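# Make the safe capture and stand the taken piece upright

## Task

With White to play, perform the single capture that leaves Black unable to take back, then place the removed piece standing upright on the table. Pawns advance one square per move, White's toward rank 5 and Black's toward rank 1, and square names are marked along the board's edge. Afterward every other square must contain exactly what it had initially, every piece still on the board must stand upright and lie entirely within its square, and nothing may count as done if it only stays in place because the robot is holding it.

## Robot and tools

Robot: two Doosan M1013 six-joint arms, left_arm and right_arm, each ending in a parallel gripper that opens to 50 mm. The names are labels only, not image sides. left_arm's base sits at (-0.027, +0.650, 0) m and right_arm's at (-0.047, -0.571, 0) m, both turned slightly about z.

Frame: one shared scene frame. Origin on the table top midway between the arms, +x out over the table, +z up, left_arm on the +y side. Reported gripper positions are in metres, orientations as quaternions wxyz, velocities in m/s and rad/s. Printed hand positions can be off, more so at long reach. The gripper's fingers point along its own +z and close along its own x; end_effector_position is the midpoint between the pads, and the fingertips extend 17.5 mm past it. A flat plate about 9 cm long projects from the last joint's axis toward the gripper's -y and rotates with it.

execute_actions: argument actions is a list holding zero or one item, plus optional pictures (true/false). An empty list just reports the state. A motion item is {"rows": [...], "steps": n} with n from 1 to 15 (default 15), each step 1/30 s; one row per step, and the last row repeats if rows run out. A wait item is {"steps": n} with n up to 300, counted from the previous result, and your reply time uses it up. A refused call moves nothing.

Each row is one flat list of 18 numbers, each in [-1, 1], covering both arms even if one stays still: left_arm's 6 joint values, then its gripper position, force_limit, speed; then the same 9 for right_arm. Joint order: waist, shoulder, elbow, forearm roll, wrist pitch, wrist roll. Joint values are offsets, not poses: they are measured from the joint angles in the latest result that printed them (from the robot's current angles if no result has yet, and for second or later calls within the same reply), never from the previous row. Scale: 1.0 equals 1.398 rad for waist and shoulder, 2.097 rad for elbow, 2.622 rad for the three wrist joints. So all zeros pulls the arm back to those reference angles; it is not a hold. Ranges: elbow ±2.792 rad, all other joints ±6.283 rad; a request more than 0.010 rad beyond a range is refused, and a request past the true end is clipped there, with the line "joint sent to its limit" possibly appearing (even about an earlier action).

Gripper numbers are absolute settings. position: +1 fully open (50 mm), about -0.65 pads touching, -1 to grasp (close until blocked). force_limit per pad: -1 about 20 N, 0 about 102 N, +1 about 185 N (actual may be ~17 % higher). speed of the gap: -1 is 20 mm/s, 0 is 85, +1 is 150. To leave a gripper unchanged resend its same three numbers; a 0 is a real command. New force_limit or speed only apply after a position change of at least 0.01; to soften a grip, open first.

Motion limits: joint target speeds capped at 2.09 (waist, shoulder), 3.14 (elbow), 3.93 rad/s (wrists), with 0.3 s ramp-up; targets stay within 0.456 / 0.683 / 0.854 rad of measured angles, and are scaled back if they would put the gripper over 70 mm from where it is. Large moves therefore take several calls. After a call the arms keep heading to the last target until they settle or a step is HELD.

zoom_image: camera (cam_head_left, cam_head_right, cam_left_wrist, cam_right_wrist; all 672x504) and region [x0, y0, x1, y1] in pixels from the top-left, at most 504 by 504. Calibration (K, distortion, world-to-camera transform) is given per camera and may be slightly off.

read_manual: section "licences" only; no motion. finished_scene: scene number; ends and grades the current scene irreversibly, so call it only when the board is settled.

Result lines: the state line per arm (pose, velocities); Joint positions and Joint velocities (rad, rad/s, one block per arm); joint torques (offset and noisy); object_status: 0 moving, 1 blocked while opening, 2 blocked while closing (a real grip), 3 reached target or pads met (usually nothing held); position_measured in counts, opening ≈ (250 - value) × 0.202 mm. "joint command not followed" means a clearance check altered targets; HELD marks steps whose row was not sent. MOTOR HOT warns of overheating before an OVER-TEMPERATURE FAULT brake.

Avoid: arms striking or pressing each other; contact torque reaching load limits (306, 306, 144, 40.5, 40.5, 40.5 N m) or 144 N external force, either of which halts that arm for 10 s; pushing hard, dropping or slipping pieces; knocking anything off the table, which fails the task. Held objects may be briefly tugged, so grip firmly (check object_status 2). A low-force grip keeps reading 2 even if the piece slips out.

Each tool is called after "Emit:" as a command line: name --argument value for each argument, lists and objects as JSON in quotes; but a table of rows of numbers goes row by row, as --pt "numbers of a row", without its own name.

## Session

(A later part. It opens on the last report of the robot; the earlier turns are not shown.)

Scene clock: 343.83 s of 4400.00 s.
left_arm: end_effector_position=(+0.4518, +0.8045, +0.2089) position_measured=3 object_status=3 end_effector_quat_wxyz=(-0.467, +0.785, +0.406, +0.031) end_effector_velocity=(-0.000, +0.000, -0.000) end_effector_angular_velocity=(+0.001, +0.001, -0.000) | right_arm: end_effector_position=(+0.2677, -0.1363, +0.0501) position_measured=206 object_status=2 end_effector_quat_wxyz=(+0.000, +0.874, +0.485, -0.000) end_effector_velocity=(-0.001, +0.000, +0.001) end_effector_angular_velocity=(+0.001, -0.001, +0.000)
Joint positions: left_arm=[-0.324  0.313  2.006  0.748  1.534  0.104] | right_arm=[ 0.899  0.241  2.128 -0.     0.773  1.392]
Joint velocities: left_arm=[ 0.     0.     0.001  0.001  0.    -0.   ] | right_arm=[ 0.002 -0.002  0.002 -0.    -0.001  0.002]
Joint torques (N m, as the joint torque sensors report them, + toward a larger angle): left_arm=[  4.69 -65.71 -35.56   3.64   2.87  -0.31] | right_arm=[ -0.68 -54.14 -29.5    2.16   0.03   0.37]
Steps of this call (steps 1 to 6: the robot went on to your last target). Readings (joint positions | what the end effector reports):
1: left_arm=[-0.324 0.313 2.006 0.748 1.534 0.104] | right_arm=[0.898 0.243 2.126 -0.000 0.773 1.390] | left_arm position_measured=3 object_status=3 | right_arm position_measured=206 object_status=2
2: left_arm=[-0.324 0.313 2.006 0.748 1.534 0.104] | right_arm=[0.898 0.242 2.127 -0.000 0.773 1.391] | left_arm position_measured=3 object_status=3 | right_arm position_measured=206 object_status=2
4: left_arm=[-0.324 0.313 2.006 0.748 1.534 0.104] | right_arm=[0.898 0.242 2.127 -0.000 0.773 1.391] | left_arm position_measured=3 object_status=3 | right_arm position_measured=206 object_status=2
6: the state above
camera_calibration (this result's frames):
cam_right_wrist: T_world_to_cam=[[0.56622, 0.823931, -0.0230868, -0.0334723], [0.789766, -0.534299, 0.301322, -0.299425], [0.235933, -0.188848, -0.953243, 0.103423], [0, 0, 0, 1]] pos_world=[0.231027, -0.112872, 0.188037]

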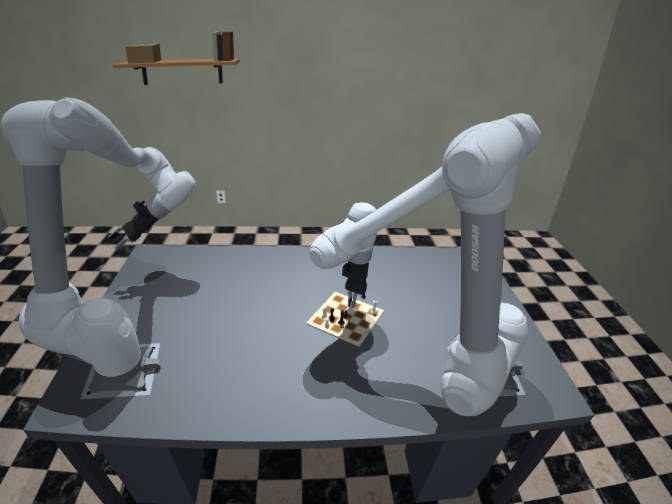

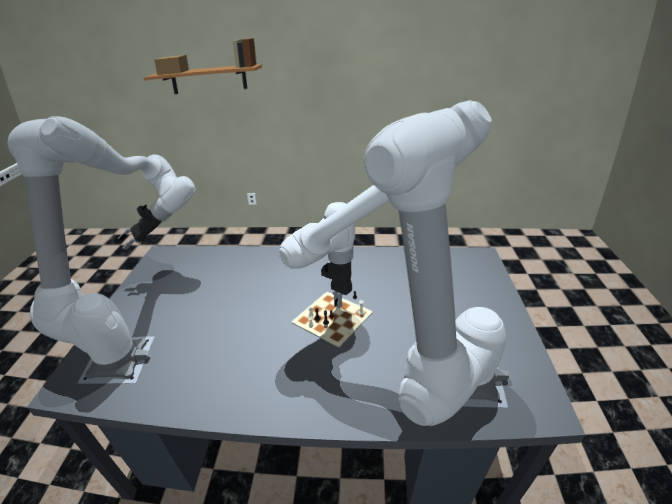

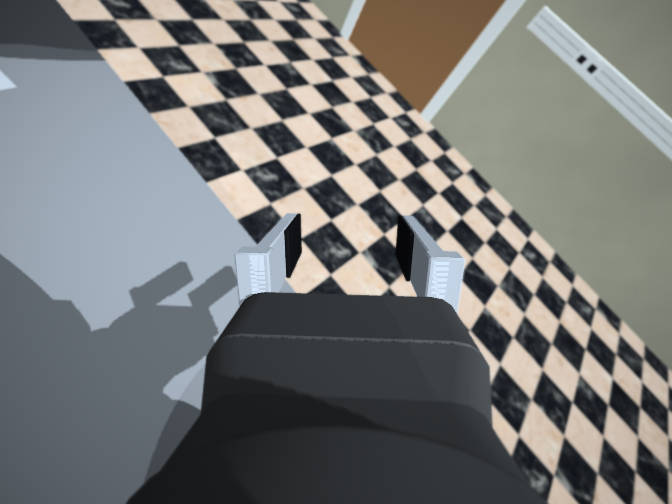

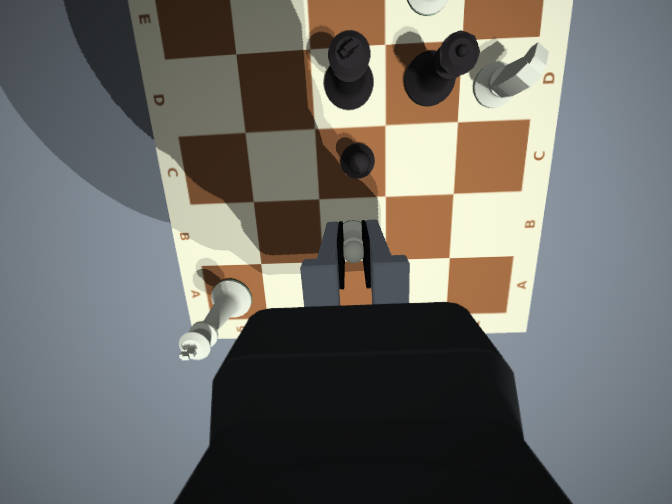

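Emit:
execute_actions --actions '[{"rows": [[0,0,0,0,0,0,1,0,0, 0,0.004,0.0012,0,-0.0031,0,-1,-0.5,-0.3],[0,0,0,0,0,0,1,0,0, 0,0.008,0.0025,0,-0.0062,0,-1,-0.5,-0.3],[0,0,0,0,0,0,1,0,0, 0,0.011,0.0034,0,-0.0086,0,-1,-0.5,-0.3],[0,0,0,0,0,0,1,0,0, 0,0.013,0.0041,0,-0.0101,0,-1,-0.5,-0.3],[0,0,0,0,0,0,1,0,0, 0,0.0144,0.0045,0,-0.0112,0,-1,-0.5,-0.3],[0,0,0,0,0,0,1,0,0, 0,0.0154,0.0048,0,-0.012,0,-1,-0.5,-0.3]], "steps": 14}]'

Emit:
execute_actions --actions '[{"rows": [[0,0,0,0,0,0,1,0,0, 0,0,0,0,0,0,0.4,-0.5,0],[0,0,0,0,0,0,1,0,0, 0,0,0,0,0,0,0.4,-0.5,0],[0,0,0,0,0,0,1,0,0, 0,0,0,0,0,0,0.4,-0.5,0],[0,0,0,0,0,0,1,0,0, 0,0,0,0,0,0,0.4,-0.5,0],[0,0,0,0,0,0,1,0,0, 0,0,0,0,0,0,0.4,-0.5,0],[0,0,0,0,0,0,1,0,0, 0,-0.058,-0.0235,0,0.0497,0,0.4,-0.5,0]], "steps": 15}]'

Scene clock: 352.97 s of 4400.00 s.
left_arm: end_effector_position=(+0.4518, +0.8045, +0.2089) position_measured=3 object_status=3 end_effector_quat_wxyz=(-0.467, +0.785, +0.406, +0.031) end_effector_velocity=(+0.001, +0.000, +0.000) end_effector_angular_velocity=(+0.001, -0.000, -0.001) | right_arm: end_effector_position=(+0.2676, -0.1363, +0.0348) position_measured=206 object_status=2 end_effector_quat_wxyz=(+0.000, +0.874, +0.485, -0.000) end_effector_velocity=(+0.000, -0.001, -0.002) end_effector_angular_velocity=(-0.000, +0.000, -0.001)
Joint positions: left_arm=[-0.324  0.313  2.006  0.748  1.534  0.104] | right_arm=[ 0.899  0.263  2.138 -0.     0.741  1.392]
Joint velocities: left_arm=[-0.     0.001 -0.001  0.002  0.    -0.   ] | right_arm=[-0.001  0.002  0.002  0.    -0.004  0.   ]
Joint torques (N m, as the joint torque sensors report them, + toward a larger angle): left_arm=[  3.75 -63.83 -34.93   3.44   2.64  -0.19] | right_arm=[ -2.1  -62.   -27.78   2.62  -0.08   0.09]
Steps of this call (steps 1 to 15: the robot went on to your last target; steps 16 to 90: nothing new was sent; then 5.67 s passed at rest; steps 91 to 104: all 14 steps of this action). Readings (joint positions | what the end effector reports):
91: left_arm=[-0.324 0.313 2.006 0.748 1.534 0.104] | right_arm=[0.899 0.241 2.128 -0.000 0.772 1.392] | left_arm position_measured=3 object_status=3 | right_arm position_measured=206 object_status=2
92: left_arm=[-0.324 0.313 2.006 0.748 1.534 0.104] | right_arm=[0.899 0.243 2.129 -0.000 0.770 1.392] | left_arm position_measured=3 object_status=3 | right_arm position_measured=206 object_status=2
94: left_arm=[-0.324 0.313 2.006 0.748 1.534 0.104] | right_arm=[0.899 0.250 2.132 -0.000 0.760 1.392] | left_arm position_measured=3 object_status=3 | right_arm position_measured=206 object_status=2
98: left_arm=[-0.324 0.313 2.006 0.748 1.534 0.104] | right_arm=[0.899 0.260 2.137 -0.000 0.745 1.392] | left_arm position_measured=3 object_status=3 | right_arm position_measured=206 object_status=2
104: the state above
camera_calibration (this result's frames):
cam_left_wrist: T_world_to_cam=[[0.642475, 0.641224, 0.419593, -0.891716], [0.758283, -0.452948, -0.468876, 0.111198], [-0.110601, 0.619412, -0.777237, -0.135483], [0, 0, 0, 1]] pos_world=[0.4736, 0.706076, 0.320993]
cam_right_wrist: T_world_to_cam=[[0.56622, 0.823928, -0.023196, -0.0338768], [0.789788, -0.534275, 0.301305, -0.294754], [0.23586, -0.188925, -0.953246, 0.0888746], [0, 0, 0, 1]] pos_world=[0.231013, -0.112777, 0.172744]

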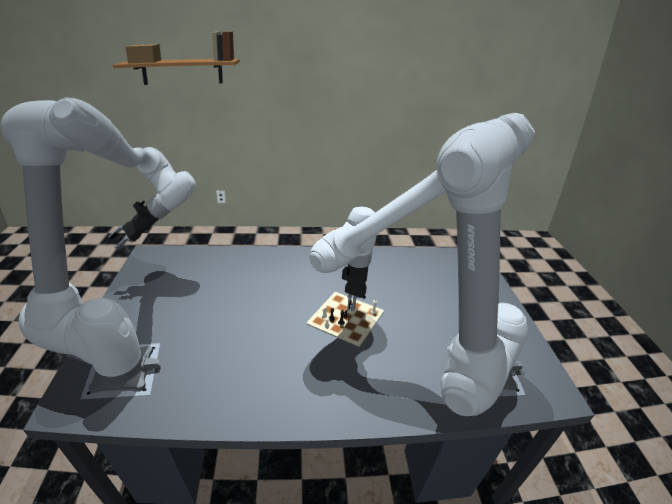

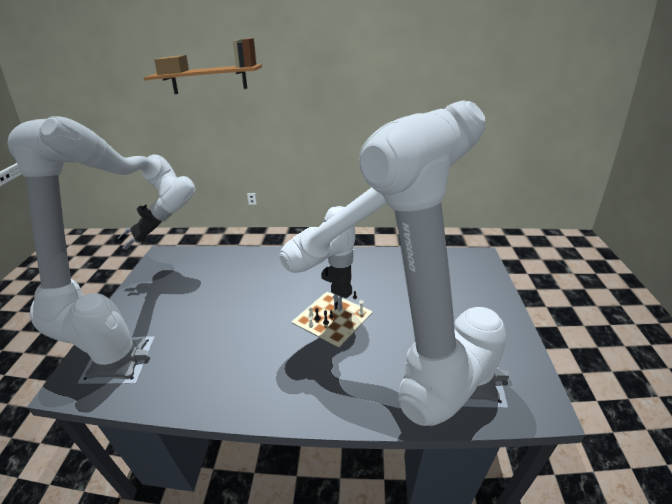

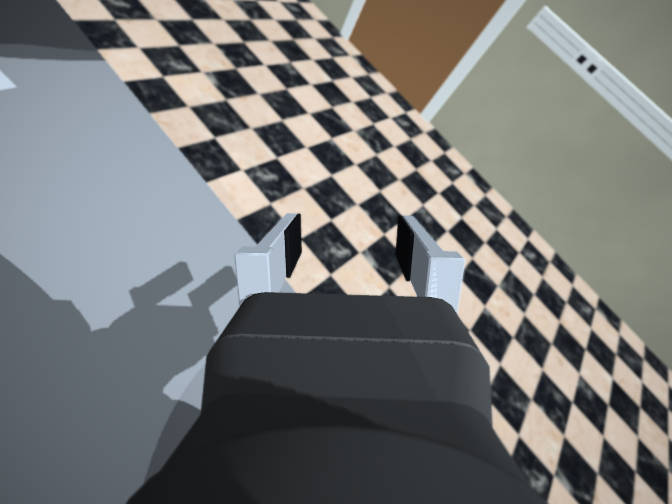

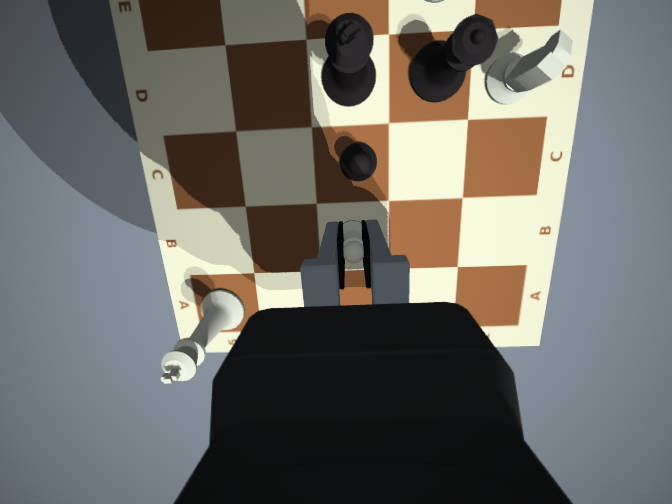

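Scene clock: 353.47 s of 4400.00 s.
left_arm: end_effector_position=(+0.4518, +0.8045, +0.2089) position_measured=3 object_status=3 end_effector_quat_wxyz=(-0.467, +0.785, +0.406, +0.031) end_effector_velocity=(-0.001, -0.000, -0.000) end_effector_angular_velocity=(-0.000, -0.000, +0.001) | right_arm: end_effector_position=(+0.2686, -0.1352, +0.0970) position_measured=92 object_status=0 end_effector_quat_wxyz=(+0.000, +0.874, +0.485, -0.000) end_effector_velocity=(-0.000, -0.000, +0.016) end_effector_angular_velocity=(-0.001, +0.001, -0.000)
Joint positions: left_arm=[-0.324  0.313  2.006  0.748  1.534  0.104] | right_arm=[ 0.899  0.183  2.09  -0.     0.869  1.392]
Joint velocities: left_arm=[-0.    -0.001  0.001 -0.001 -0.    -0.   ] | right_arm=[-0.    -0.019 -0.013  0.     0.034 -0.   ]
Joint torques (N m, as the joint torque sensors report them, + toward a larger angle): left_arm=[  2.81 -66.46 -35.84   3.56   2.79  -0.13] | right_arm=[ -1.1  -50.02 -29.56   2.7   -0.04   0.44]
Steps of this call (steps 1 to 15: all 15 steps of this action). Readings (joint positions | what the end effector reports):
1: left_arm=[-0.324 0.313 2.006 0.748 1.534 0.104] | right_arm=[0.899 0.263 2.138 -0.000 0.741 1.392] | left_arm position_measured=3 object_status=3 | right_arm position_measured=197 object_status=0
2: left_arm=[-0.324 0.313 2.006 0.748 1.534 0.104] | right_arm=[0.899 0.263 2.138 -0.000 0.741 1.392] | left_arm position_measured=3 object_status=3 | right_arm position_measured=183 object_status=0
4: left_arm=[-0.324 0.313 2.006 0.748 1.534 0.104] | right_arm=[0.899 0.263 2.138 -0.000 0.741 1.392] | left_arm position_measured=3 object_status=3 | right_arm position_measured=155 object_status=0
8: left_arm=[-0.324 0.313 2.006 0.748 1.534 0.104] | right_arm=[0.899 0.244 2.127 -0.000 0.771 1.392] | left_arm position_measured=3 object_status=3 | right_arm position_measured=99 object_status=0
15: the state above
camera_calibration (this result's frames):
cam_right_wrist: T_world_to_cam=[[0.566262, 0.823896, -0.0233049, -0.0337975], [0.78978, -0.534291, 0.301299, -0.313706], [0.235787, -0.18902, -0.953245, 0.148145], [0, 0, 0, 1]] pos_world=[0.231966, -0.111762, 0.23495]

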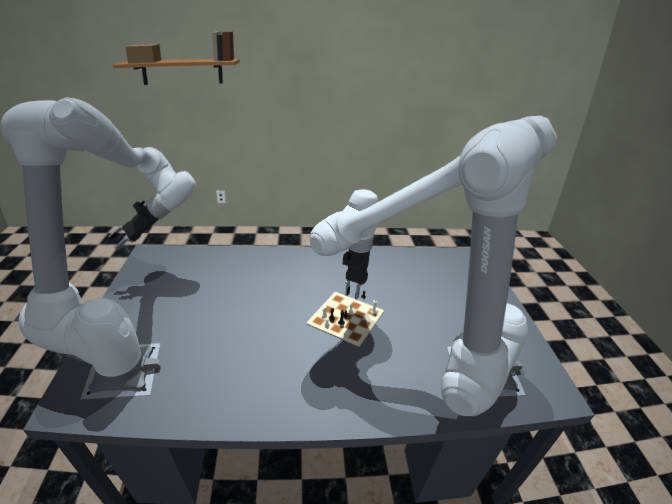

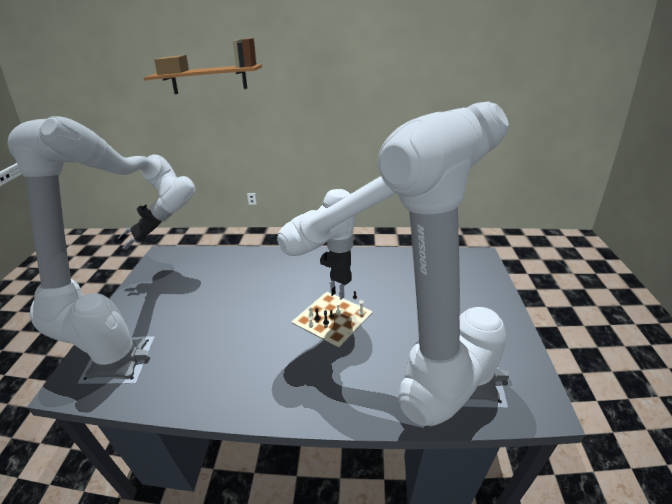

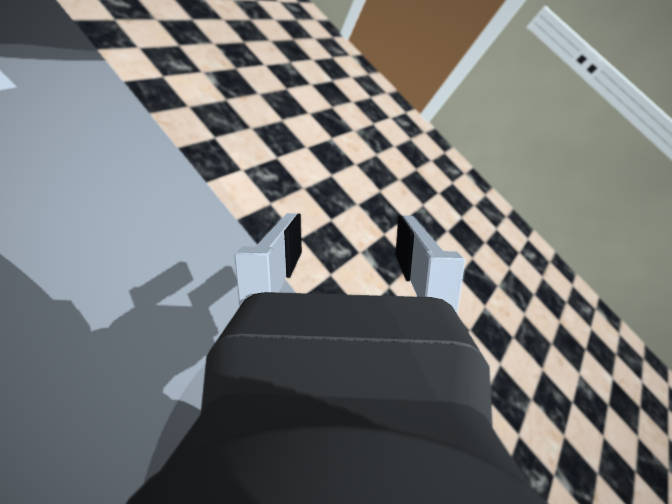

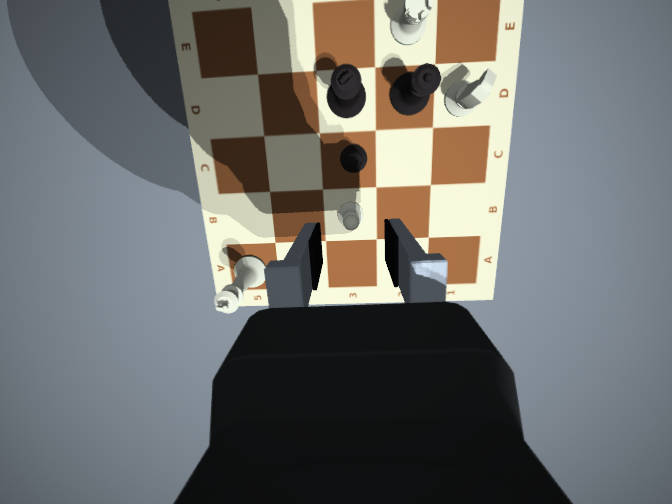

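Emit:
zoom_image --camera "cam_head_right" --region '[285, 275, 385, 350]'

Region (285, 275, 385, 350) of cam_head_right's 672x504 image, scaled by 5.040, with more detail than that image has; it fills the top 378 rows of this view, and the rest is white.

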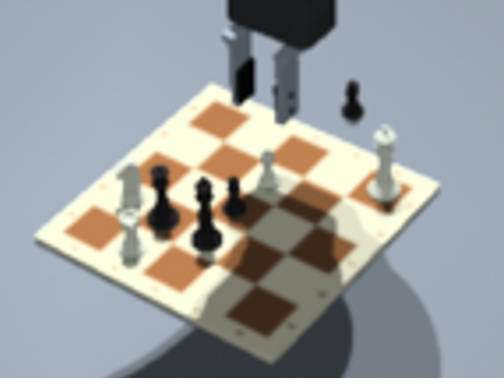

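The white pawn is upright on B3 and the captured pawn is standing on the table.

Emit:
finished_scene --scene 1

The scene is finished: the task was done.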